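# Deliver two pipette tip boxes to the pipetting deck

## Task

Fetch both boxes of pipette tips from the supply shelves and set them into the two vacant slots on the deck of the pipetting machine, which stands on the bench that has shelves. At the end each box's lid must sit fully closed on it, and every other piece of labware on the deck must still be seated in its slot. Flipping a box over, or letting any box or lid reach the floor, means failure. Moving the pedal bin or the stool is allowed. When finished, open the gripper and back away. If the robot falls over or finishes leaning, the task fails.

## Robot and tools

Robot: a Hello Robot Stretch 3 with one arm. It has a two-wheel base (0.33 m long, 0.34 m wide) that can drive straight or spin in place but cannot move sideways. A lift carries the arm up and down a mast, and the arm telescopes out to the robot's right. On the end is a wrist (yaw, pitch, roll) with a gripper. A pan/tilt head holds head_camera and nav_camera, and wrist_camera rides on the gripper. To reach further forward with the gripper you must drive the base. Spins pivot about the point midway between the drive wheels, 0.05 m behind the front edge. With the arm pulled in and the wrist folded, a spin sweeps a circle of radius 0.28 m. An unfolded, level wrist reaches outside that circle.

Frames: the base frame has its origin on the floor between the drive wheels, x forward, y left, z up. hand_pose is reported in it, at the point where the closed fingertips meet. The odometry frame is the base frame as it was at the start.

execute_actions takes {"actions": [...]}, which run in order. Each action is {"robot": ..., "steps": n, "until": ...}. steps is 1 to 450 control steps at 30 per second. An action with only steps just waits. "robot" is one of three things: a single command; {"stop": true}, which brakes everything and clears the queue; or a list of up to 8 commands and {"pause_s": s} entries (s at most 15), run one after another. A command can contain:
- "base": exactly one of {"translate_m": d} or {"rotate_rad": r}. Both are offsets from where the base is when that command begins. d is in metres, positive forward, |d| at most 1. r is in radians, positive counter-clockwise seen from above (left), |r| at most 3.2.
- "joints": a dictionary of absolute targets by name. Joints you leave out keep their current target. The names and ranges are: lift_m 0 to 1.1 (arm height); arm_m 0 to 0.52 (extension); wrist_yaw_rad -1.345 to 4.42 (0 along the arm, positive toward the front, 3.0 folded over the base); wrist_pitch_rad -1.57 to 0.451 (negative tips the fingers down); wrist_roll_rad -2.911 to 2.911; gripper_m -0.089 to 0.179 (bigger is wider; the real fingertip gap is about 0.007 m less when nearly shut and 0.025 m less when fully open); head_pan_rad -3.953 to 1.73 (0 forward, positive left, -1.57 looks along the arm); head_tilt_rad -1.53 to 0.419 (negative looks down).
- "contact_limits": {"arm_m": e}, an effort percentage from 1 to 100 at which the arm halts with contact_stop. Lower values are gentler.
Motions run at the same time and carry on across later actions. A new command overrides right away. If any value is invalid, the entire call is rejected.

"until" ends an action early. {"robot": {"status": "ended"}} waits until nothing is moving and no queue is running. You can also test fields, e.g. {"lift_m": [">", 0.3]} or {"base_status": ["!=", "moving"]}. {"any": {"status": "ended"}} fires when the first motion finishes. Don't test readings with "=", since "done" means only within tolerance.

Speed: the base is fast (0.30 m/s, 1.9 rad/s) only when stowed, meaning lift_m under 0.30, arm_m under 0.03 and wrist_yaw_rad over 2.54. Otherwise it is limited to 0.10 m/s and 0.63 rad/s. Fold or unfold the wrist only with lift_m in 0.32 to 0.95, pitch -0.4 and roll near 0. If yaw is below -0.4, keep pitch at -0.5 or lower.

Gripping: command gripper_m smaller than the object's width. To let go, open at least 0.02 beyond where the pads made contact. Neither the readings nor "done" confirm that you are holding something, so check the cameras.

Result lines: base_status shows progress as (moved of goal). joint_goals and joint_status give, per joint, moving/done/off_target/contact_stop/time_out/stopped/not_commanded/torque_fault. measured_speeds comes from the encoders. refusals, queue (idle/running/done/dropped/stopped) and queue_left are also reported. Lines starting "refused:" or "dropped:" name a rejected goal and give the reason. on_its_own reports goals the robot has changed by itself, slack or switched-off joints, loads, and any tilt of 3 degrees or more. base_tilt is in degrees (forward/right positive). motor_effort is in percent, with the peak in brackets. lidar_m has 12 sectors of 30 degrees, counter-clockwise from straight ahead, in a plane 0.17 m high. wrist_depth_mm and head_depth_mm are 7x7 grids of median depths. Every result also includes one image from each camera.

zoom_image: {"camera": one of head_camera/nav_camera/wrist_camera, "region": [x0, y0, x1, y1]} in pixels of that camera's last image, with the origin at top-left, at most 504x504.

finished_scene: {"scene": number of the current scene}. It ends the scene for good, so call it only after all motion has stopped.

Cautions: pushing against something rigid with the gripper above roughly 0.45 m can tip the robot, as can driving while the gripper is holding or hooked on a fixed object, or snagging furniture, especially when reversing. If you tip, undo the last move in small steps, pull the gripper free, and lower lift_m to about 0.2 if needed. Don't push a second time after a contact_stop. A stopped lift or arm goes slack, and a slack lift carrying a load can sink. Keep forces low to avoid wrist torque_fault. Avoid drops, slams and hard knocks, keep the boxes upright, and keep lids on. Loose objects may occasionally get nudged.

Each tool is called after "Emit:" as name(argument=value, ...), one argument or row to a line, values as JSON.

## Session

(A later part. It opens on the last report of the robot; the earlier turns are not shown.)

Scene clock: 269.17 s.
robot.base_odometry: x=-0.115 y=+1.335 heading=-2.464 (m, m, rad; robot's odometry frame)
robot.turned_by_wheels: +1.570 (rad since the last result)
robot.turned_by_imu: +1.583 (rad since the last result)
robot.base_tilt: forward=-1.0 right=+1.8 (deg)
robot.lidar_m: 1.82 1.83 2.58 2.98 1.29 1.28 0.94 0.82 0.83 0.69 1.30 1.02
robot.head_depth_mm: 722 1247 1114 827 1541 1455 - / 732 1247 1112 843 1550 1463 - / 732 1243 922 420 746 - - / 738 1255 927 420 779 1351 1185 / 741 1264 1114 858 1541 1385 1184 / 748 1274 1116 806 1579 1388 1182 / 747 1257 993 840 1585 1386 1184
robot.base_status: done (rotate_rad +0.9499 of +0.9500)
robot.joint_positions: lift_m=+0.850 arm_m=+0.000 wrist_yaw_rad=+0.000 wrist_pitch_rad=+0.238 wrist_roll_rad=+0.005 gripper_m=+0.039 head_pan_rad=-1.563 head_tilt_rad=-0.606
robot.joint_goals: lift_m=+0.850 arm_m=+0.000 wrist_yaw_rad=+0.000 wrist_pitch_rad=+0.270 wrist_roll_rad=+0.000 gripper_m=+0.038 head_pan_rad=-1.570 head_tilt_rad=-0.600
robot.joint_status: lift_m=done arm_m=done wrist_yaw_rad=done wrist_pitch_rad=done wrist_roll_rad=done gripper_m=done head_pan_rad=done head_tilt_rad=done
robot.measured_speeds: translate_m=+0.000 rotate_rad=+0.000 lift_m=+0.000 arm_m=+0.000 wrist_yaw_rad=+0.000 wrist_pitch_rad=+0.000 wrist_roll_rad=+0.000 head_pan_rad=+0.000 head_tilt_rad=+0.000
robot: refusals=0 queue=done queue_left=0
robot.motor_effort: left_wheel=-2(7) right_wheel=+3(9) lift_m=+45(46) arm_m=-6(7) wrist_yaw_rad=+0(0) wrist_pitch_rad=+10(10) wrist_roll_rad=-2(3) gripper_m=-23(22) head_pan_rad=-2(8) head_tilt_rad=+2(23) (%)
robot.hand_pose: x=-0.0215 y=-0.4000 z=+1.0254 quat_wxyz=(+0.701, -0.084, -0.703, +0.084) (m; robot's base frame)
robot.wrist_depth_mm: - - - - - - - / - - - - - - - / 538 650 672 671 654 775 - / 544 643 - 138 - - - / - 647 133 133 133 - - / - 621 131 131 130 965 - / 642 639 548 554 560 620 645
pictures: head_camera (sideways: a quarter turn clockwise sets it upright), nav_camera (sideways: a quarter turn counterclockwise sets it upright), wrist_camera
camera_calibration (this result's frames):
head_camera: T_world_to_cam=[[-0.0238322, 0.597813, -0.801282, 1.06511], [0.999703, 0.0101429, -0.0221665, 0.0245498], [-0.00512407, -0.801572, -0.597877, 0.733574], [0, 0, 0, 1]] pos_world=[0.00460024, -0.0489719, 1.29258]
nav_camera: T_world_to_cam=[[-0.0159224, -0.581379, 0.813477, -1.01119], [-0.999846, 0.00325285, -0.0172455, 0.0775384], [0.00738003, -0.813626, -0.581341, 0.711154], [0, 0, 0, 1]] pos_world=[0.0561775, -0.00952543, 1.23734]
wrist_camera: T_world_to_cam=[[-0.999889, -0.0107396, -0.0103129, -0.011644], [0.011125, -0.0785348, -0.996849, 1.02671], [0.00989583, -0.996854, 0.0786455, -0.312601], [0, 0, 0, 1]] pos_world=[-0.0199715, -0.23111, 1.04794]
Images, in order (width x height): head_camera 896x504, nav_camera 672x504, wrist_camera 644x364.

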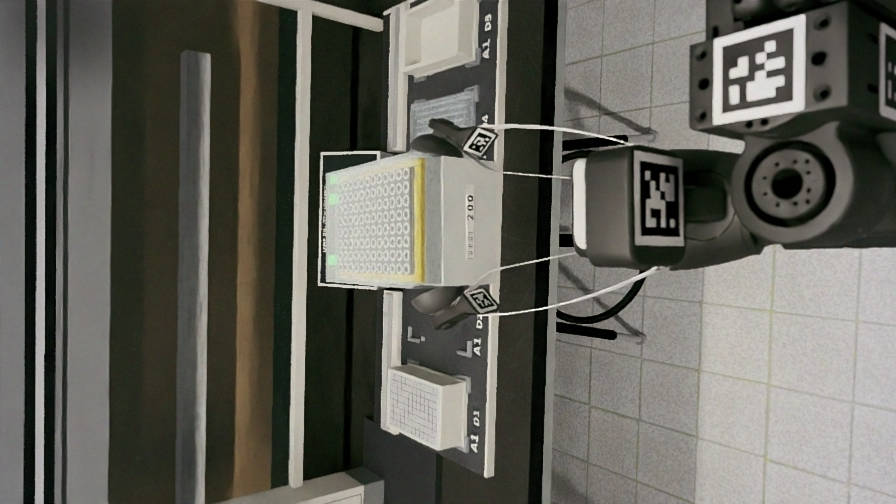

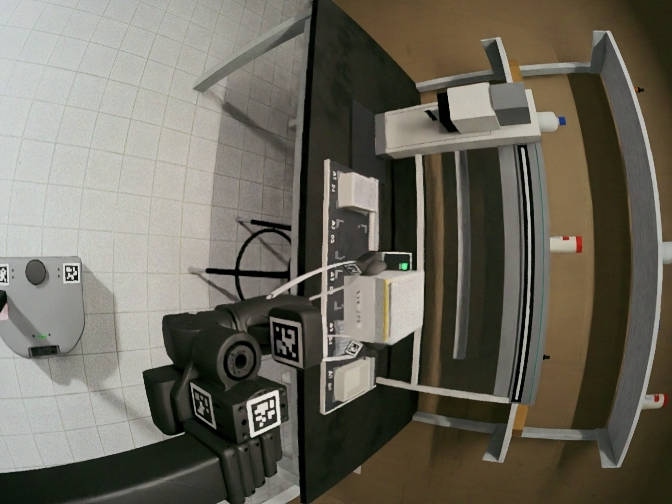

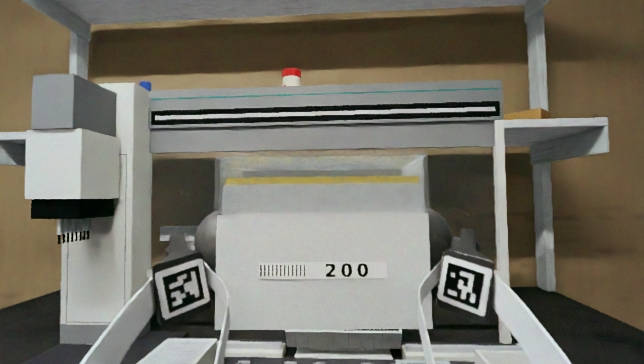

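Emit:
execute_actions(
  actions=[
    {"robot":{"joints":{"wrist_yaw_rad":1.3,"lift_m":0.72,"head_tilt_rad":-0.65}},"steps":300,"until":{"robot":{"status":"ended"}}},
  ],
)

Emit:
zoom_image(
  camera="head_camera",
  region=[250, 0, 600, 504],
)

Scene clock: 277.33 s.
robot.base_odometry: x=-0.115 y=+1.335 heading=-2.464 (m, m, rad; robot's odometry frame)
robot.turned_by_wheels: +0.000 (rad since the last result)
robot.turned_by_imu: +0.001 (rad since the last result)
robot.base_tilt: forward=-1.1 right=+1.9 (deg)
robot.lidar_m: 1.82 1.83 2.58 2.98 1.29 1.28 0.94 0.81 0.84 0.70 1.30 1.02
robot.head_depth_mm: 733 1271 993 787 1539 1365 1214 / 736 1275 1038 799 1544 1351 - / 740 1287 913 802 1541 1361 - / 741 1293 928 802 1538 1362 1204 / 745 1283 1087 802 1537 1360 - / 747 1306 1087 792 1586 1360 - / 750 1305 960 800 1585 1357 1191
robot.base_status: done (rotate_rad +0.9499 of +0.9500)
robot.joint_positions: lift_m=+0.720 arm_m=+0.000 wrist_yaw_rad=+1.298 wrist_pitch_rad=+0.238 wrist_roll_rad=+0.005 gripper_m=+0.039 head_pan_rad=-1.563 head_tilt_rad=-0.641
robot.joint_goals: lift_m=+0.720 arm_m=+0.000 wrist_yaw_rad=+1.300 wrist_pitch_rad=+0.270 wrist_roll_rad=+0.000 gripper_m=+0.038 head_pan_rad=-1.570 head_tilt_rad=-0.650
robot.joint_status: lift_m=done arm_m=done wrist_yaw_rad=done wrist_pitch_rad=done wrist_roll_rad=done gripper_m=done head_pan_rad=done head_tilt_rad=done
robot.measured_speeds: translate_m=+0.000 rotate_rad=+0.000 lift_m=+0.000 arm_m=+0.000 wrist_yaw_rad=+0.000 wrist_pitch_rad=+0.000 wrist_roll_rad=+0.000 head_pan_rad=+0.000 head_tilt_rad=+0.000
robot: refusals=0 queue=done queue_left=0
robot.motor_effort: left_wheel=-2(2) right_wheel=+3(4) lift_m=+32(44) arm_m=-6(6) wrist_yaw_rad=+1(3) wrist_pitch_rad=+10(10) wrist_roll_rad=-2(2) gripper_m=-22(22) head_pan_rad=-3(2) head_tilt_rad=-3(9) (%)
robot.hand_pose: x=+0.2239 y=-0.2139 z=+0.8958 quat_wxyz=(+0.508, +0.359, -0.611, +0.490) (m; robot's base frame)
robot.wrist_depth_mm: - - - - - - - / - - - - - - 888 / - - - - - - - / - - - 138 - - - / - - 134 133 132 - - / - - 131 131 131 595 533 / - - - - - - 396
pictures: head_camera (sideways: a quarter turn clockwise sets it upright), nav_camera (sideways: a quarter turn counterclockwise sets it upright), wrist_camera
camera_calibration (this result's frames):
head_camera: T_world_to_cam=[[-0.02405, 0.625915, -0.77952, 1.03674], [0.999697, 0.0109283, -0.0220681, 0.0244208], [-0.0052939, -0.779815, -0.625988, 0.770145], [0, 0, 0, 1]] pos_world=[0.00459738, -0.0486094, 1.2908]
nav_camera: T_world_to_cam=[[-0.0157011, -0.609926, 0.792303, -0.98359], [-0.999851, 0.00385981, -0.0168428, 0.0770133], [0.0072147, -0.792449, -0.609896, 0.748301], [0, 0, 0, 1]] pos_world=[0.0561596, -0.00722414, 1.23698]
wrist_camera: T_world_to_cam=[[-0.258533, -0.965947, -0.0103194, -0.135894], [0.0784978, -0.01036, -0.99686, 0.908928], [0.962808, -0.258531, 0.0785032, -0.174624], [0, 0, 0, 1]] pos_world=[0.0616474, -0.166996, 0.918381]
Images, in order (width x height): head_camera 896x504, nav_camera 672x504, wrist_camera 644x364.

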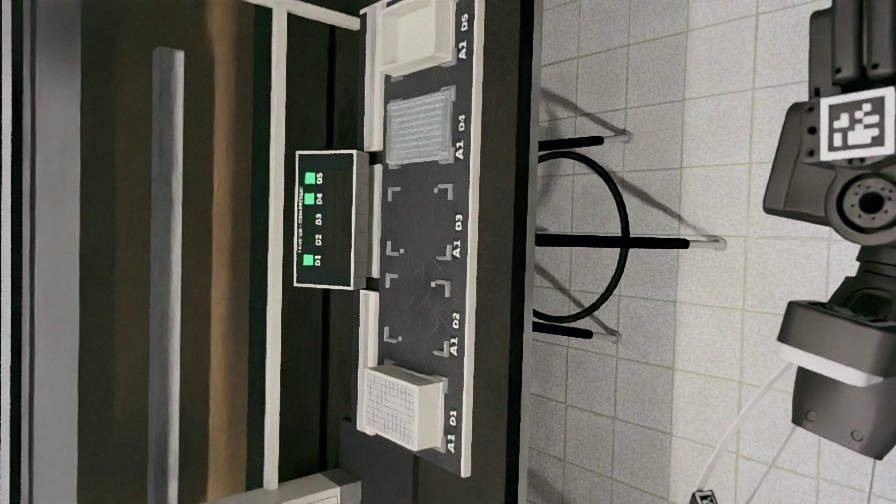

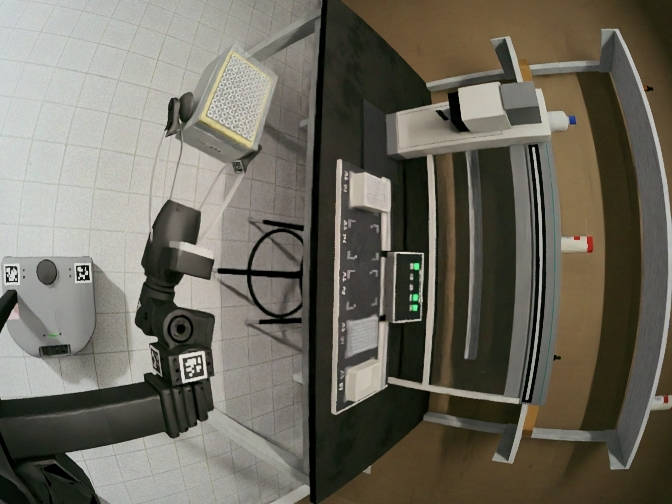

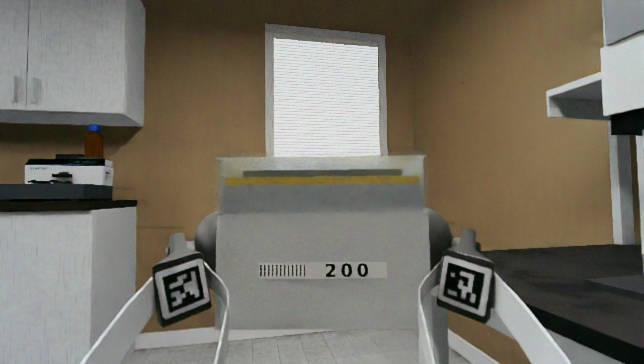

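Region (250, 0, 600, 504) of head_camera's 896x504 image, scaled by 1.000; it fills the left 350 columns of this view, and the rest is white.

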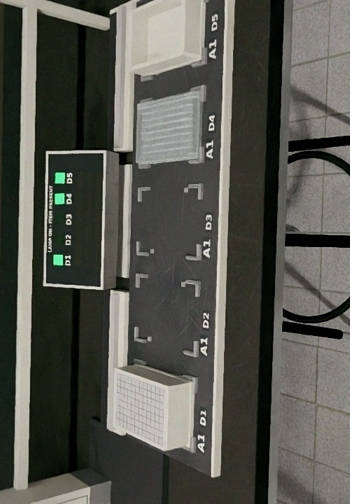

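Emit:
zoom_image(
  camera="head_camera",
  region=[360, 170, 500, 370],
)

Emit:
zoom_image(
  camera="nav_camera",
  region=[150, 30, 300, 190],
)

Region (360, 170, 500, 370) of head_camera's 896x504 image, scaled by 2.520, with more detail than that image has; it fills the left 353 columns of this view, and the rest is white.

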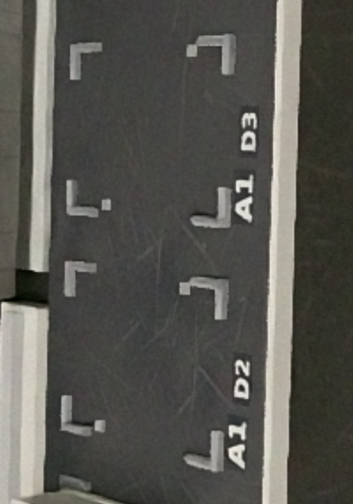

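Region (150, 30, 300, 190) of nav_camera's 672x504 image, scaled by 3.150, with more detail than that image has; it fills the left 472 columns of this view, and the rest is white.

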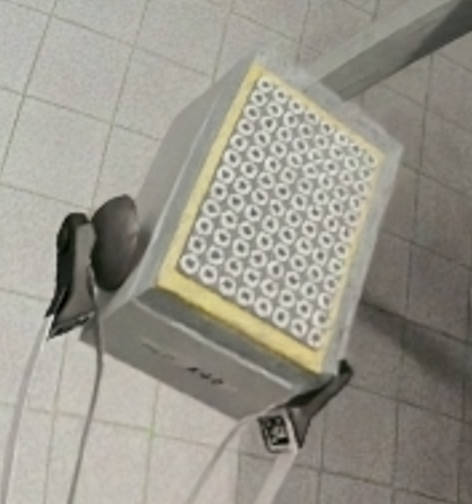

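Emit:
execute_actions(
  actions=[
    {"robot":[{"base":{"translate_m":0.104},"joints":{"wrist_yaw_rad":0.0,"lift_m":0.74}},{"joints":{"arm_m":0.2,"wrist_pitch_rad":0.1}}],"steps":450,"until":{"robot":{"status":"ended"}}},
  ],
)

Scene clock: 301.57 s.
robot.base_odometry: x=-0.196 y=+1.270 heading=-2.464 (m, m, rad; robot's odometry frame)
robot.turned_by_wheels: +0.000 (rad since the last result)
robot.turned_by_imu: +0.001 (rad since the last result)
robot.base_tilt: forward=-1.1 right=+1.9 (deg)
robot.lidar_m: 1.76 1.72 2.44 2.97 2.11 1.37 1.05 0.89 0.96 0.70 1.31 0.94
robot.head_depth_mm: 737 1274 1038 805 1593 1436 - / 738 1274 914 803 - 1324 1169 / 745 1285 929 772 - 1328 1164 / 750 1288 1088 672 1490 1353 1162 / 749 1301 1086 789 1582 1359 1171 / 753 1301 971 799 1595 1359 1168 / 720 801 920 821 1577 1357 1169
robot.base_status: done (translate_m +0.1040 of +0.1040)
robot.joint_positions: lift_m=+0.740 arm_m=+0.200 wrist_yaw_rad=+0.000 wrist_pitch_rad=+0.069 wrist_roll_rad=+0.005 gripper_m=+0.039 head_pan_rad=-1.563 head_tilt_rad=-0.642
robot.joint_goals: lift_m=+0.740 arm_m=+0.200 wrist_yaw_rad=+0.000 wrist_pitch_rad=+0.100 wrist_roll_rad=+0.000 gripper_m=+0.038 head_pan_rad=-1.570 head_tilt_rad=-0.650
robot.joint_status: lift_m=done arm_m=done wrist_yaw_rad=done wrist_pitch_rad=done wrist_roll_rad=done gripper_m=done head_pan_rad=done head_tilt_rad=done
robot.measured_speeds: translate_m=+0.000 rotate_rad=+0.000 lift_m=+0.000 arm_m=+0.000 wrist_yaw_rad=+0.000 wrist_pitch_rad=+0.000 wrist_roll_rad=+0.000 head_pan_rad=+0.000 head_tilt_rad=+0.000
robot: refusals=0 queue=done queue_left=0
robot.motor_effort: left_wheel=-2(3) right_wheel=+4(8) lift_m=+44(46) arm_m=+5(5) wrist_yaw_rad=-1(2) wrist_pitch_rad=+9(10) wrist_roll_rad=-2(2) gripper_m=-22(22) head_pan_rad=-2(1) head_tilt_rad=-2(3) (%)
robot.hand_pose: x=-0.0213 y=-0.6019 z=+0.8720 quat_wxyz=(+0.705, -0.024, -0.708, +0.024) (m; robot's base frame)
robot.wrist_depth_mm: 359 683 823 799 859 847 815 / 413 465 899 889 867 856 825 / 417 459 908 899 865 875 871 / 429 468 463 137 413 446 814 / 438 433 133 133 133 388 546 / 342 263 132 131 131 337 331 / 269 238 231 226 225 246 243
pictures: head_camera (sideways: a quarter turn clockwise sets it upright), nav_camera (sideways: a quarter turn counterclockwise sets it upright), wrist_camera
camera_calibration (this result's frames):
head_camera: T_world_to_cam=[[-0.0240102, 0.626205, -0.779289, 1.03644], [0.999697, 0.0108694, -0.0220669, 0.0244192], [-0.00534802, -0.779583, -0.626276, 0.77052], [0, 0, 0, 1]] pos_world=[0.00459409, -0.0486052, 1.29078]
nav_camera: T_world_to_cam=[[-0.0157398, -0.610218, 0.792078, -0.983297], [-0.99985, 0.00393313, -0.0168385, 0.0770077], [0.00715978, -0.792224, -0.610188, 0.748682], [0, 0, 0, 1]] pos_world=[0.0561589, -0.00720353, 1.23698]
wrist_camera: T_world_to_cam=[[-0.999884, -0.00940733, -0.0120154, -0.0129639], [0.0111149, 0.0905379, -0.995831, 0.958786], [0.010456, -0.995849, -0.0904228, -0.353742], [0, 0, 0, 1]] pos_world=[-0.0199204, -0.439202, 0.922646]
Images, in order (width x height): head_camera 896x504, nav_camera 672x504, wrist_camera 644x364.

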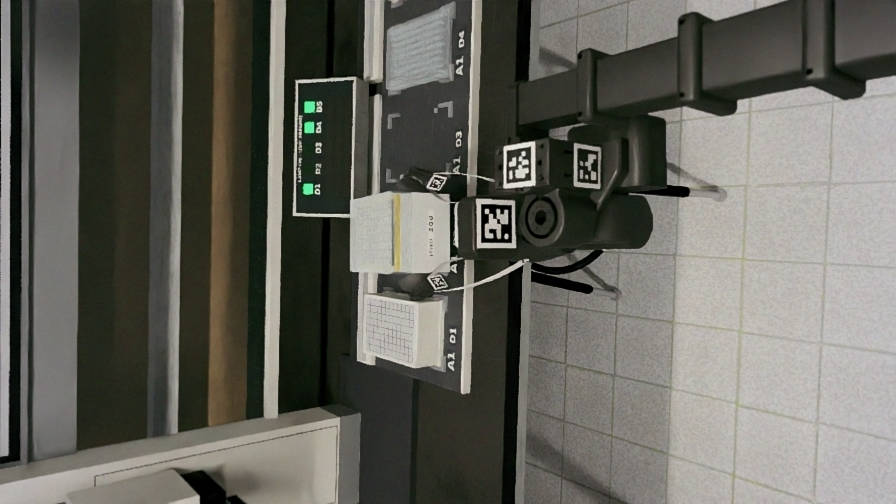

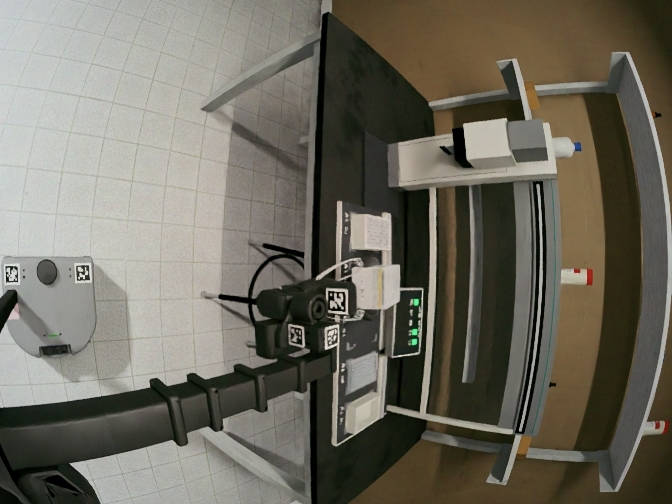

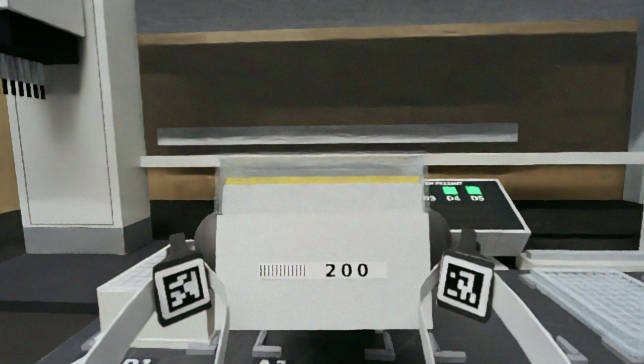

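Emit:
zoom_image(
  camera="wrist_camera",
  region=[180, 290, 480, 364],
)

Region (180, 290, 480, 364) of wrist_camera's 644x364 image, scaled by 1.680; it fills the top 124 rows of this view, and the rest is white.

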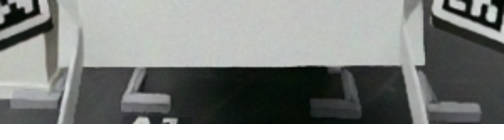

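Emit:
execute_actions(
  actions=[
    {"robot":[{"base":{"rotate_rad":-0.016}},{"base":{"translate_m":0.011}},{"joints":{"arm_m":0.23,"lift_m":0.725}}],"steps":450,"until":{"robot":{"status":"ended"}}},
  ],
)

Emit:
zoom_image(
  camera="wrist_camera",
  region=[150, 290, 500, 364],
)

Scene clock: 316.77 s.
robot.base_odometry: x=-0.204 y=+1.263 heading=-2.480 (m, m, rad; robot's odometry frame)
robot.turned_by_wheels: -0.016 (rad since the last result)
robot.turned_by_imu: -0.015 (rad since the last result)
robot.base_tilt: forward=-1.1 right=+1.9 (deg)
robot.lidar_m: 1.85 1.71 2.38 2.97 2.15 1.38 1.06 0.90 0.96 0.71 1.30 0.93
robot.head_depth_mm: 740 1285 1036 803 1584 1395 - / 737 1290 942 800 - 1340 1170 / 743 1290 931 804 - 1321 1172 / 743 1300 1080 707 1518 1351 1167 / 750 1300 1089 790 1591 1343 1173 / 748 1290 989 818 1582 1357 1160 / 725 798 915 822 1578 1352 1177
robot.base_status: done (translate_m +0.0110 of +0.0110)
robot.joint_positions: lift_m=+0.725 arm_m=+0.230 wrist_yaw_rad=+0.000 wrist_pitch_rad=+0.068 wrist_roll_rad=+0.005 gripper_m=+0.039 head_pan_rad=-1.563 head_tilt_rad=-0.642
robot.joint_goals: lift_m=+0.725 arm_m=+0.230 wrist_yaw_rad=+0.000 wrist_pitch_rad=+0.100 wrist_roll_rad=+0.000 gripper_m=+0.038 head_pan_rad=-1.570 head_tilt_rad=-0.650
robot.joint_status: lift_m=done arm_m=done wrist_yaw_rad=done wrist_pitch_rad=done wrist_roll_rad=done gripper_m=done head_pan_rad=done head_tilt_rad=done
robot.measured_speeds: translate_m=+0.000 rotate_rad=+0.000 lift_m=+0.000 arm_m=+0.000 wrist_yaw_rad=+0.000 wrist_pitch_rad=+0.000 wrist_roll_rad=+0.000 head_pan_rad=+0.000 head_tilt_rad=+0.000
robot: refusals=0 queue=done queue_left=0
robot.motor_effort: left_wheel=+0(3) right_wheel=+2(8) lift_m=+32(44) arm_m=+5(10) wrist_yaw_rad=+0(0) wrist_pitch_rad=+9(10) wrist_roll_rad=-2(2) gripper_m=-22(22) head_pan_rad=-2(2) head_tilt_rad=-3(2) (%)
robot.hand_pose: x=-0.0215 y=-0.6319 z=+0.8573 quat_wxyz=(+0.705, -0.024, -0.708, +0.024) (m; robot's base frame)
robot.wrist_depth_mm: 370 750 832 837 802 818 801 / 377 872 846 863 832 849 827 / 390 439 868 785 763 854 835 / 393 801 794 137 379 418 865 / 403 424 134 133 133 358 486 / 309 227 132 131 131 301 297 / 208 205 205 203 203 221 221
pictures: head_camera (sideways: a quarter turn clockwise sets it upright), nav_camera (sideways: a quarter turn counterclockwise sets it upright), wrist_camera
camera_calibration (this result's frames):
head_camera: T_world_to_cam=[[-0.0240102, 0.626205, -0.779289, 1.03644], [0.999697, 0.0108694, -0.0220669, 0.0244192], [-0.00534802, -0.779583, -0.626276, 0.77052], [0, 0, 0, 1]] pos_world=[0.00459409, -0.0486052, 1.29078]
nav_camera: T_world_to_cam=[[-0.0157398, -0.610218, 0.792078, -0.983297], [-0.99985, 0.00393313, -0.0168385, 0.0770077], [0.00715978, -0.792224, -0.610188, 0.748682], [0, 0, 0, 1]] pos_world=[0.0561589, -0.00720353, 1.23698]
wrist_camera: T_world_to_cam=[[-0.99989, -0.00868236, -0.0120185, -0.0131467], [0.0111801, 0.0908917, -0.995798, 0.947117], [0.00973826, -0.995823, -0.0907846, -0.384625], [0, 0, 0, 1]] pos_world=[-0.0199886, -0.469218, 0.908062]
Images, in order (width x height): head_camera 896x504, nav_camera 672x504, wrist_camera 644x364.

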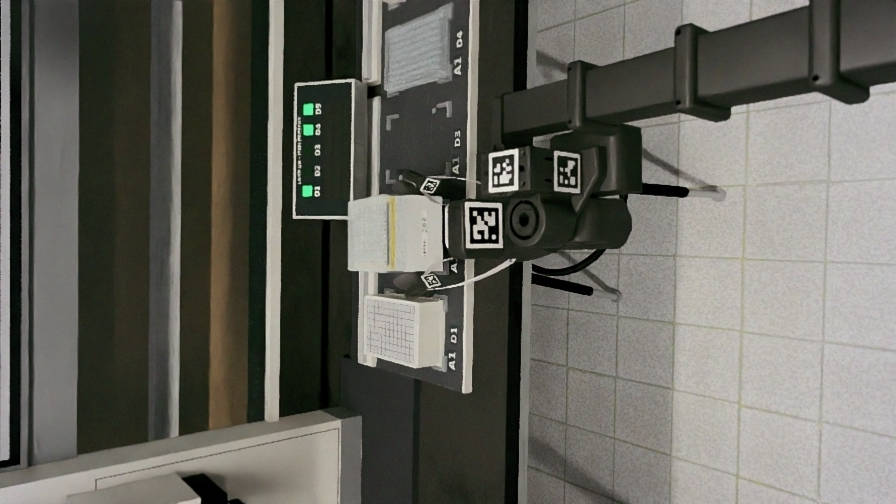

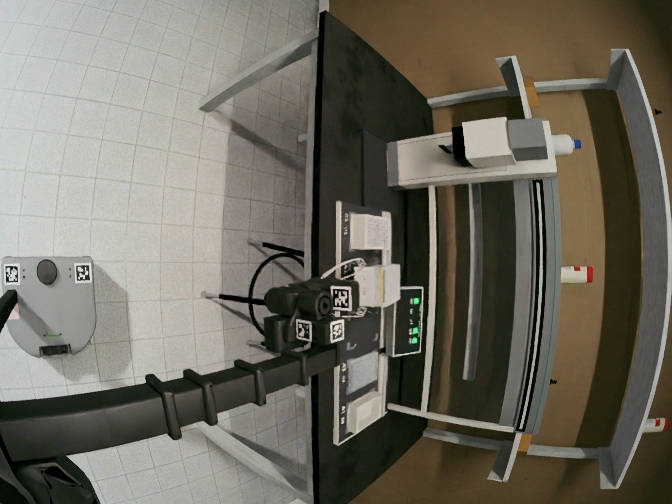

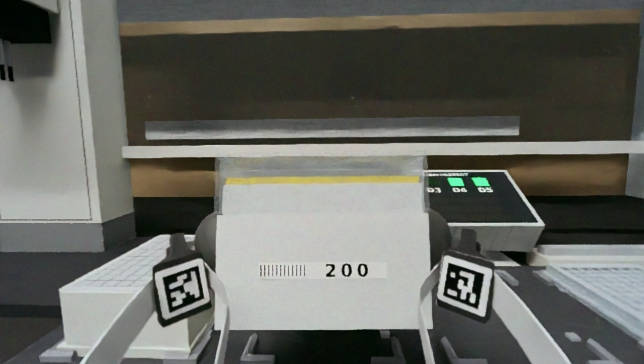

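Region (150, 290, 500, 364) of wrist_camera's 644x364 image, scaled by 1.440; it fills the top 107 rows of this view, and the rest is white.

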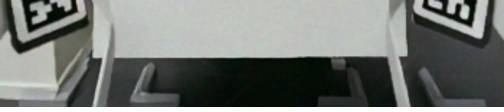

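Emit:
execute_actions(
  actions=[
    {"robot":[{"joints":{"arm_m":0.262}},{"joints":{"lift_m":0.701}}],"steps":450,"until":{"robot":{"status":"ended"}}},
  ],
)

Scene clock: 331.63 s.
robot.base_odometry: x=-0.204 y=+1.263 heading=-2.480 (m, m, rad; robot's odometry frame)
robot.turned_by_wheels: +0.000 (rad since the last result)
robot.turned_by_imu: +0.001 (rad since the last result)
robot.base_tilt: forward=-0.9 right=+1.9 (deg)
robot.lidar_m: 1.85 1.71 2.37 2.97 2.14 1.37 1.06 0.90 0.97 0.71 1.30 0.93
robot.head_depth_mm: 742 1283 1039 805 1570 1389 - / 742 1287 944 804 - 1344 1159 / 744 1287 927 802 - 1322 1161 / 745 1296 1087 743 1501 1359 1164 / 749 1300 1087 792 1585 1362 1170 / 751 1307 980 823 1571 1353 1170 / 724 795 915 825 1599 1370 1162
robot.base_status: done (translate_m +0.0110 of +0.0110)
robot.joint_positions: lift_m=+0.701 arm_m=+0.262 wrist_yaw_rad=+0.000 wrist_pitch_rad=+0.068 wrist_roll_rad=+0.005 gripper_m=+0.039 head_pan_rad=-1.563 head_tilt_rad=-0.642
robot.joint_goals: lift_m=+0.701 arm_m=+0.262 wrist_yaw_rad=+0.000 wrist_pitch_rad=+0.100 wrist_roll_rad=+0.000 gripper_m=+0.038 head_pan_rad=-1.570 head_tilt_rad=-0.650
robot.joint_status: lift_m=done arm_m=done wrist_yaw_rad=done wrist_pitch_rad=done wrist_roll_rad=done gripper_m=done head_pan_rad=done head_tilt_rad=done
robot.measured_speeds: translate_m=+0.000 rotate_rad=+0.000 lift_m=+0.000 arm_m=+0.000 wrist_yaw_rad=+0.000 wrist_pitch_rad=+0.000 wrist_roll_rad=+0.000 head_pan_rad=+0.000 head_tilt_rad=+0.000
robot: refusals=0 queue=done queue_left=0
robot.motor_effort: left_wheel=+0(0) right_wheel=+2(1) lift_m=+32(32) arm_m=+5(1) wrist_yaw_rad=+0(0) wrist_pitch_rad=+9(10) wrist_roll_rad=-3(2) gripper_m=-22(22) head_pan_rad=-3(3) head_tilt_rad=-4(3) (%)
robot.hand_pose: x=-0.0215 y=-0.6639 z=+0.8333 quat_wxyz=(+0.705, -0.024, -0.708, +0.024) (m; robot's base frame)
robot.wrist_depth_mm: 345 813 838 813 771 807 783 / 350 848 836 839 815 815 798 / 356 859 761 766 747 792 808 / 360 797 649 137 322 341 816 / 368 240 134 133 133 321 325 / 169 167 131 131 131 252 243 / 170 169 170 166 164 178 180
pictures: head_camera (sideways: a quarter turn clockwise sets it upright), nav_camera (sideways: a quarter turn counterclockwise sets it upright), wrist_camera
camera_calibration (this result's frames):
head_camera: T_world_to_cam=[[-0.0240102, 0.626205, -0.779289, 1.03644], [0.999697, 0.0108693, -0.0220669, 0.0244192], [-0.00534811, -0.779583, -0.626276, 0.77052], [0, 0, 0, 1]] pos_world=[0.00459408, -0.0486052, 1.29078]
nav_camera: T_world_to_cam=[[-0.0157399, -0.610218, 0.792077, -0.983296], [-0.99985, 0.00393326, -0.0168385, 0.0770077], [0.00715968, -0.792224, -0.610188, 0.748682], [0, 0, 0, 1]] pos_world=[0.0561589, -0.00720352, 1.23698]
wrist_camera: T_world_to_cam=[[-0.99989, -0.00868156, -0.0120192, -0.0137122], [0.0111802, 0.0909629, -0.995792, 0.926144], [0.00973833, -0.995816, -0.0908559, -0.418608], [0, 0, 0, 1]] pos_world=[-0.0199886, -0.501221, 0.884049]
Images, in order (width x height): head_camera 896x504, nav_camera 672x504, wrist_camera 644x364.

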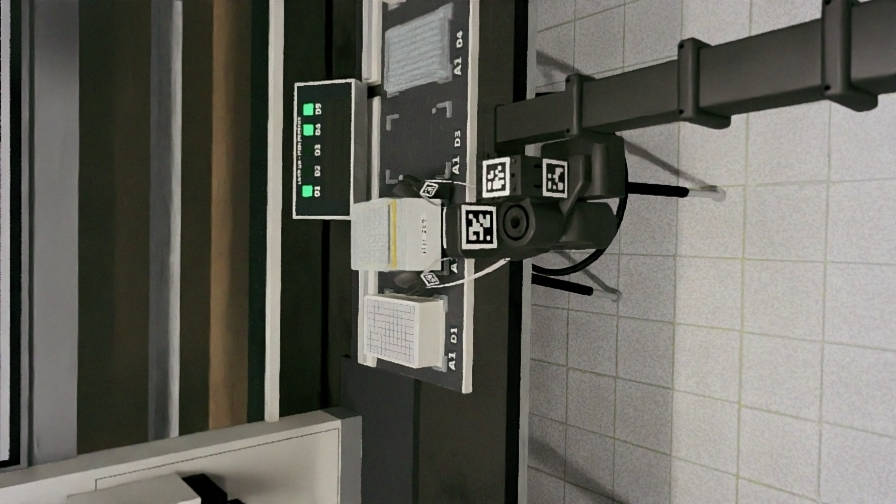

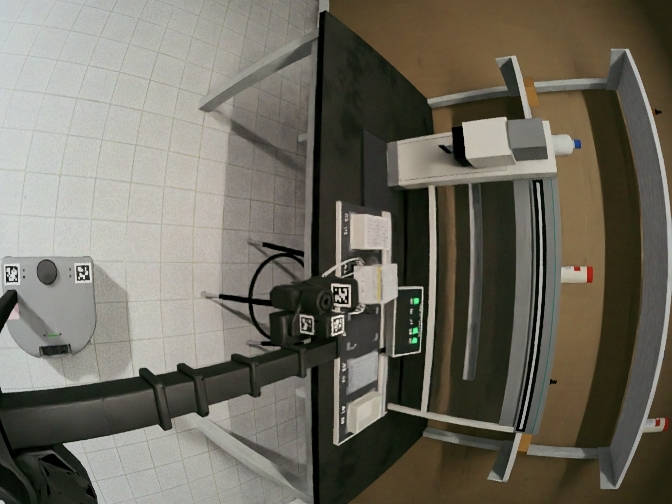

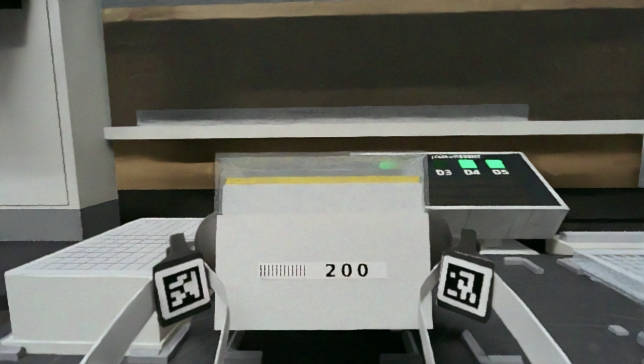

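Emit:
execute_actions(
  actions=[
    {"robot":[{"joints":{"lift_m":0.694}}],"steps":200,"until":{"robot":{"status":"ended"}}},
    {"steps":10},
  ],
)

Scene clock: 338.23 s.
robot.base_odometry: x=-0.204 y=+1.263 heading=-2.480 (m, m, rad; robot's odometry frame)
robot.turned_by_wheels: +0.000 (rad since the last result)
robot.turned_by_imu: +0.001 (rad since the last result)
robot.base_tilt: forward=-1.0 right=+2.0 (deg)
robot.lidar_m: 1.85 1.71 2.38 2.97 2.15 1.37 1.06 0.90 0.96 0.71 1.30 0.93
robot.head_depth_mm: 739 1273 1035 802 1571 1372 - / 742 1282 947 804 - 1313 1164 / 744 1286 930 804 - 1326 1166 / 744 1296 1089 751 1502 1357 1164 / 750 1298 1085 792 1574 1355 1166 / 747 1303 984 817 1568 1352 1167 / 722 799 916 820 1576 1357 1163
robot.base_status: done (translate_m +0.0110 of +0.0110)
robot.joint_positions: lift_m=+0.694 arm_m=+0.262 wrist_yaw_rad=+0.000 wrist_pitch_rad=+0.068 wrist_roll_rad=+0.005 gripper_m=+0.039 head_pan_rad=-1.563 head_tilt_rad=-0.642
robot.joint_goals: lift_m=+0.694 arm_m=+0.262 wrist_yaw_rad=+0.000 wrist_pitch_rad=+0.100 wrist_roll_rad=+0.000 gripper_m=+0.038 head_pan_rad=-1.570 head_tilt_rad=-0.650
robot.joint_status: lift_m=done arm_m=done wrist_yaw_rad=done wrist_pitch_rad=done wrist_roll_rad=done gripper_m=done head_pan_rad=done head_tilt_rad=done
robot.measured_speeds: translate_m=+0.000 rotate_rad=+0.000 lift_m=+0.000 arm_m=+0.000 wrist_yaw_rad=+0.000 wrist_pitch_rad=+0.000 wrist_roll_rad=+0.000 head_pan_rad=+0.000 head_tilt_rad=+0.000
robot: refusals=0 queue=done queue_left=0
robot.motor_effort: left_wheel=-1(0) right_wheel=+2(2) lift_m=+32(33) arm_m=+5(5) wrist_yaw_rad=+0(0) wrist_pitch_rad=+10(9) wrist_roll_rad=-2(2) gripper_m=-22(22) head_pan_rad=-2(3) head_tilt_rad=-3(3) (%)
robot.hand_pose: x=-0.0215 y=-0.6639 z=+0.8263 quat_wxyz=(+0.705, -0.024, -0.708, +0.024) (m; robot's base frame)
robot.wrist_depth_mm: 341 836 813 812 796 810 787 / 347 835 852 837 806 821 788 / 355 761 770 747 398 802 810 / 365 743 605 138 313 329 821 / 369 217 134 133 133 324 318 / 168 165 131 132 131 236 227 / 170 164 159 155 155 165 168
pictures: head_camera (sideways: a quarter turn clockwise sets it upright), nav_camera (sideways: a quarter turn counterclockwise sets it upright), wrist_camera
camera_calibration (this result's frames):
head_camera: T_world_to_cam=[[-0.0240102, 0.626205, -0.779289, 1.03644], [0.999697, 0.0108694, -0.0220669, 0.0244192], [-0.00534802, -0.779583, -0.626276, 0.77052], [0, 0, 0, 1]] pos_world=[0.00459409, -0.0486052, 1.29078]
nav_camera: T_world_to_cam=[[-0.0157398, -0.610217, 0.792078, -0.983297], [-0.99985, 0.00393313, -0.0168385, 0.0770077], [0.00715978, -0.792224, -0.610188, 0.748682], [0, 0, 0, 1]] pos_world=[0.0561589, -0.00720353, 1.23698]
wrist_camera: T_world_to_cam=[[-0.99989, -0.00868017, -0.0120199, -0.013795], [0.0111805, 0.0910182, -0.995786, 0.919204], [0.00973763, -0.995811, -0.0909112, -0.419195], [0, 0, 0, 1]] pos_world=[-0.0199887, -0.501223, 0.877055]
Images, in order (width x height): head_camera 896x504, nav_camera 672x504, wrist_camera 644x364.

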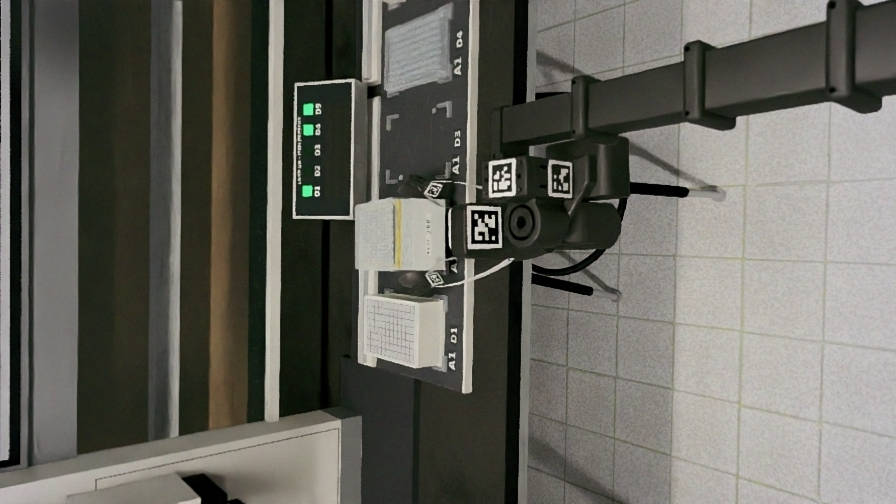

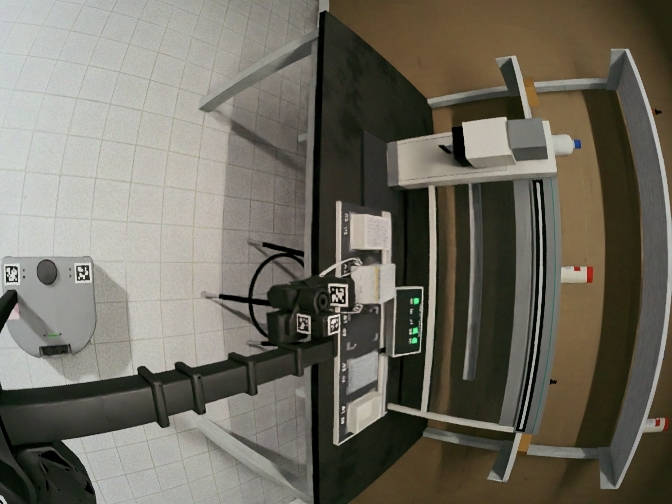

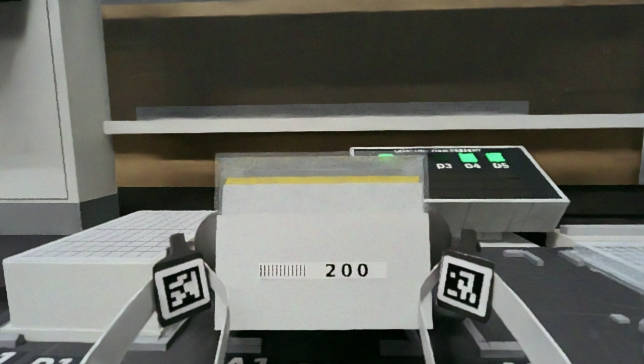

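Emit:
execute_actions(
  actions=[
    {"robot":{"joints":{"arm_m":0.306},"contact_limits":{"arm_m":14}},"steps":200,"until":{"robot":{"status":"ended"}}},
    {"steps":10},
  ],
)

Scene clock: 341.50 s.
robot.base_odometry: x=-0.204 y=+1.263 heading=-2.480 (m, m, rad; robot's odometry frame)
robot.turned_by_wheels: +0.000 (rad since the last result)
robot.turned_by_imu: +0.000 (rad since the last result)
robot.base_tilt: forward=-1.0 right=+1.9 (deg)
robot.lidar_m: 1.85 1.71 2.37 2.96 2.15 1.37 1.06 0.90 0.96 0.71 1.30 0.92
robot.head_depth_mm: 740 1283 1090 798 1576 1381 - / 745 1292 944 805 - 1328 1159 / 745 1293 923 800 - 1324 1160 / 743 1298 1088 752 1493 1348 1163 / 745 1292 1084 791 1587 1367 1165 / 750 1297 990 801 1592 1365 1172 / 722 800 920 819 1590 1362 1172
robot.base_status: done (translate_m +0.0110 of +0.0110)
robot.joint_positions: lift_m=+0.694 arm_m=+0.269 wrist_yaw_rad=+0.000 wrist_pitch_rad=+0.096 wrist_roll_rad=+0.005 gripper_m=+0.039 head_pan_rad=-1.563 head_tilt_rad=-0.642
robot.joint_goals: lift_m=+0.694 arm_m=+0.269 wrist_yaw_rad=+0.000 wrist_pitch_rad=+0.100 wrist_roll_rad=+0.000 gripper_m=+0.038 head_pan_rad=-1.570 head_tilt_rad=-0.650
robot.joint_status: lift_m=done arm_m=contact_stop wrist_yaw_rad=done wrist_pitch_rad=done wrist_roll_rad=done gripper_m=done head_pan_rad=done head_tilt_rad=done
robot.measured_speeds: translate_m=+0.000 rotate_rad=+0.000 lift_m=+0.000 arm_m=+0.000 wrist_yaw_rad=+0.000 wrist_pitch_rad=+0.000 wrist_roll_rad=+0.000 head_pan_rad=+0.000 head_tilt_rad=+0.000
robot: refusals=0 queue=dropped queue_left=0
robot.on_its_own: arm_m is slack since a contact_stop, until your next command for it (your +0.306 is given up)
robot.motor_effort: left_wheel=-3(3) right_wheel=+7(8) lift_m=+32(32) arm_m=-1(13) wrist_yaw_rad=+0(0) wrist_pitch_rad=+2(10) wrist_roll_rad=-2(2) gripper_m=-23(22) head_pan_rad=-2(2) head_tilt_rad=-3(2) (%)
robot.contact_limits: arm_m 14 (drawing in: default 32, maximum 52; extending or still: default 43, maximum 70)
robot.hand_pose: x=-0.0215 y=-0.6715 z=+0.8334 quat_wxyz=(+0.705, -0.034, -0.708, +0.034) (m; robot's base frame)
robot.wrist_depth_mm: 342 817 822 824 788 815 778 / 345 850 835 844 821 815 795 / 346 767 751 755 732 740 797 / 356 849 858 141 334 346 818 / 358 321 136 135 134 312 327 / 161 164 131 131 131 252 250 / 161 161 176 166 167 183 182
pictures: head_camera (sideways: a quarter turn clockwise sets it upright), nav_camera (sideways: a quarter turn counterclockwise sets it upright), wrist_camera
camera_calibration (this result's frames):
head_camera: T_world_to_cam=[[-0.0240095, 0.626494, -0.779057, 1.03614], [0.999697, 0.0108728, -0.0220657, 0.0244177], [-0.00535352, -0.779351, -0.626565, 0.770895], [0, 0, 0, 1]] pos_world=[0.00459382, -0.048601, 1.29076]
nav_camera: T_world_to_cam=[[-0.0157404, -0.610511, 0.791851, -0.983002], [-0.999851, 0.00394414, -0.0168341, 0.0770021], [0.00715426, -0.791998, -0.610482, 0.749064], [0, 0, 0, 1]] pos_world=[0.0561587, -0.00717972, 1.23698]
wrist_camera: T_world_to_cam=[[-0.99989, -0.00903995, -0.0117711, -0.0142161], [0.0111742, 0.0634597, -0.997922, 0.91025], [0.00976815, -0.997943, -0.0633517, -0.450459], [0, 0, 0, 1]] pos_world=[-0.0199857, -0.507426, 0.879654]
Images, in order (width x height): head_camera 896x504, nav_camera 672x504, wrist_camera 644x364.

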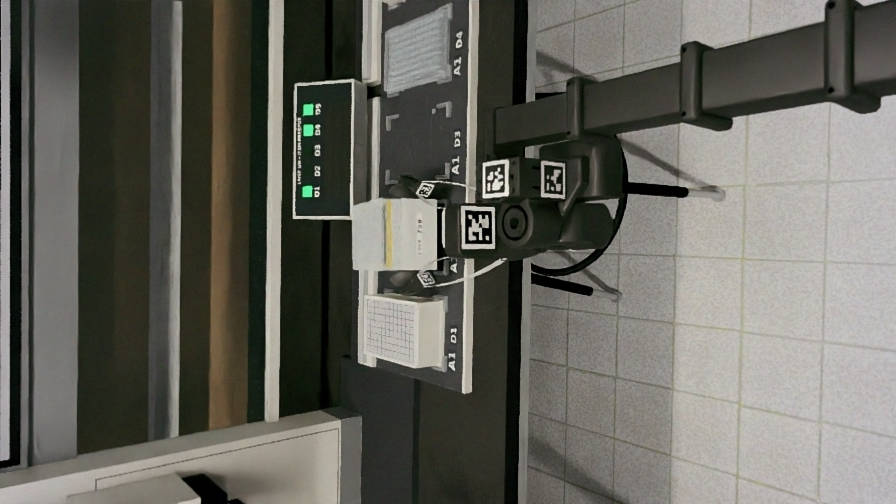

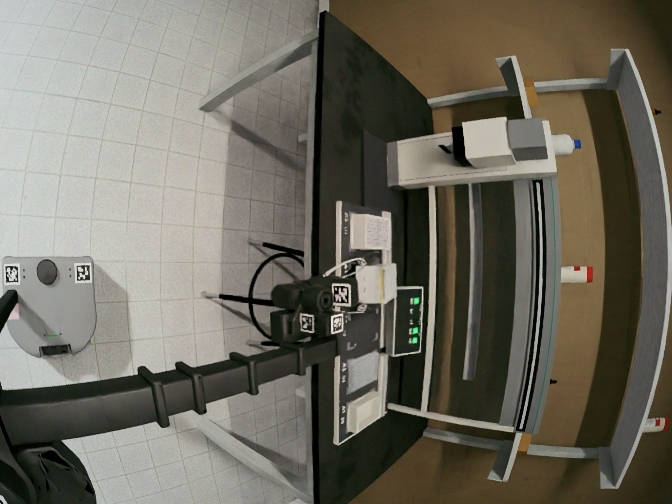

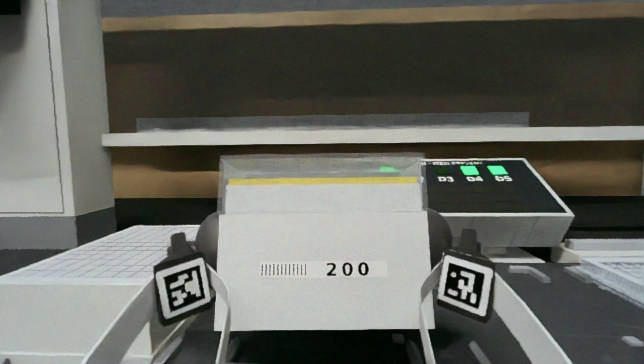

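Emit:
execute_actions(
  actions=[
    {"robot":[{"joints":{"arm_m":0.264}},{"joints":{"lift_m":0.715}},{"joints":{"arm_m":0.300}},{"joints":{"lift_m":0.698}}],"steps":400,"until":{"robot":{"status":"ended"}}},
    {"steps":10},
  ],
)

Scene clock: 350.27 s.
robot.base_odometry: x=-0.204 y=+1.263 heading=-2.480 (m, m, rad; robot's odometry frame)
robot.turned_by_wheels: +0.000 (rad since the last result)
robot.turned_by_imu: +0.001 (rad since the last result)
robot.base_tilt: forward=-1.0 right=+1.9 (deg)
robot.lidar_m: 1.85 1.71 2.37 2.97 2.15 1.37 1.06 0.90 0.96 0.71 1.30 0.93
robot.head_depth_mm: 738 1284 1090 802 1580 1379 - / 742 1284 942 831 1538 1337 1168 / 743 1299 925 827 1543 1323 1170 / 747 1297 1092 774 1493 1361 1164 / 748 1295 1092 792 1588 1364 1168 / 749 1303 970 802 1588 1359 1171 / 721 794 913 821 1595 1357 1166
robot.base_status: done (translate_m +0.0110 of +0.0110)
robot.joint_positions: lift_m=+0.698 arm_m=+0.300 wrist_yaw_rad=+0.000 wrist_pitch_rad=+0.078 wrist_roll_rad=+0.004 gripper_m=+0.039 head_pan_rad=-1.563 head_tilt_rad=-0.642
robot.joint_goals: lift_m=+0.698 arm_m=+0.300 wrist_yaw_rad=+0.000 wrist_pitch_rad=+0.100 wrist_roll_rad=+0.000 gripper_m=+0.038 head_pan_rad=-1.570 head_tilt_rad=-0.650
robot.joint_status: lift_m=done arm_m=done wrist_yaw_rad=done wrist_pitch_rad=done wrist_roll_rad=done gripper_m=done head_pan_rad=done head_tilt_rad=done
robot.measured_speeds: translate_m=+0.000 rotate_rad=+0.000 lift_m=+0.000 arm_m=+0.000 wrist_yaw_rad=+0.000 wrist_pitch_rad=+0.000 wrist_roll_rad=+0.000 head_pan_rad=+0.000 head_tilt_rad=+0.000
robot: refusals=0 queue=done queue_left=0
robot.motor_effort: left_wheel=-1(3) right_wheel=+3(6) lift_m=+30(47) arm_m=+5(0) wrist_yaw_rad=+0(0) wrist_pitch_rad=+7(10) wrist_roll_rad=-2(2) gripper_m=-22(22) head_pan_rad=-2(2) head_tilt_rad=-2(3) (%)
robot.hand_pose: x=-0.0215 y=-0.7020 z=+0.8328 quat_wxyz=(+0.705, -0.027, -0.708, +0.027) (m; robot's base frame)
robot.wrist_depth_mm: 340 776 794 801 781 754 755 / 335 794 812 784 755 775 750 / 328 806 806 716 718 702 772 / 332 846 837 138 293 315 780 / 334 244 135 134 133 282 297 / 155 160 132 132 131 254 244 / 129 160 174 165 168 181 180
pictures: head_camera (sideways: a quarter turn clockwise sets it upright), nav_camera (sideways: a quarter turn counterclockwise sets it upright), wrist_camera
camera_calibration (this result's frames):
head_camera: T_world_to_cam=[[-0.0240092, 0.626494, -0.779057, 1.03614], [0.999697, 0.0108723, -0.0220657, 0.0244177], [-0.00535389, -0.779351, -0.626565, 0.770896], [0, 0, 0, 1]] pos_world=[0.0045938, -0.048601, 1.29076]
nav_camera: T_world_to_cam=[[-0.0157407, -0.610511, 0.791851, -0.983002], [-0.999851, 0.00394462, -0.0168341, 0.0770021], [0.00715388, -0.791998, -0.610482, 0.749064], [0, 0, 0, 1]] pos_world=[0.0561587, -0.00717973, 1.23698]
wrist_camera: T_world_to_cam=[[-0.999895, -0.0087737, -0.0115627, -0.0144914], [0.0108091, 0.081556, -0.99661, 0.923185], [0.00968697, -0.99663, -0.0814526, -0.46495], [0, 0, 0, 1]] pos_world=[-0.0199648, -0.538802, 0.882017]
Images, in order (width x height): head_camera 896x504, nav_camera 672x504, wrist_camera 644x364.

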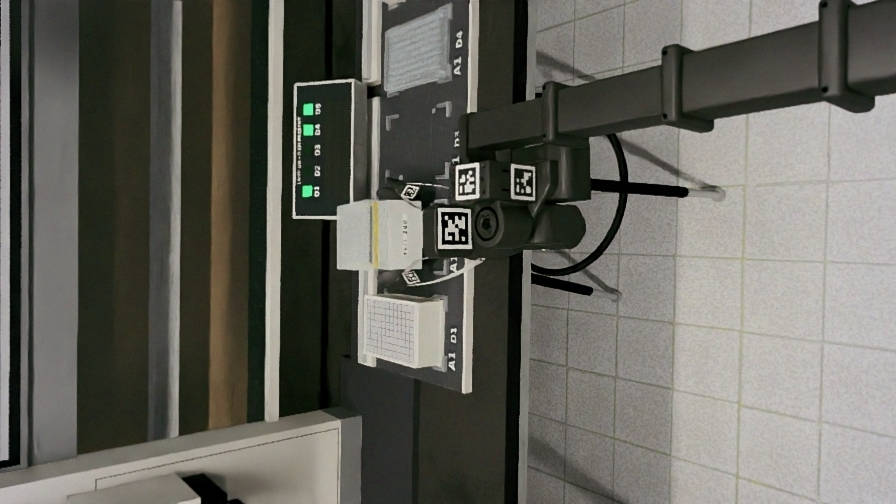

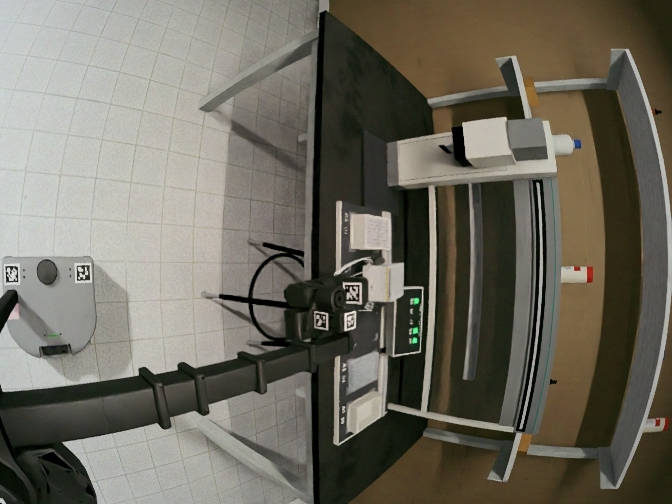

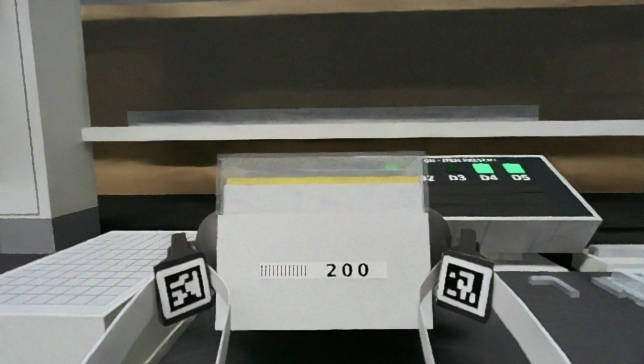

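Emit:
zoom_image(
  camera="head_camera",
  region=[320, 150, 480, 320],
)

Region (320, 150, 480, 320) of head_camera's 896x504 image, scaled by 2.965, with more detail than that image has; it fills the left 474 columns of this view, and the rest is white.

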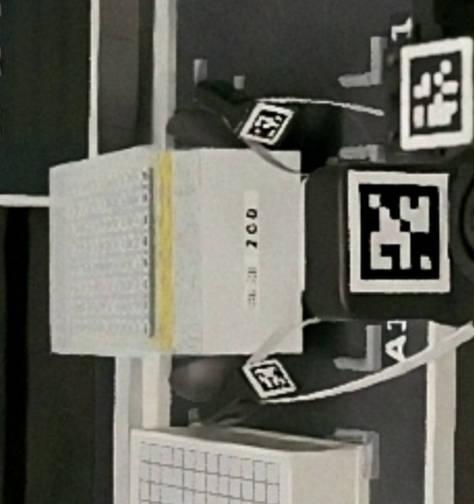

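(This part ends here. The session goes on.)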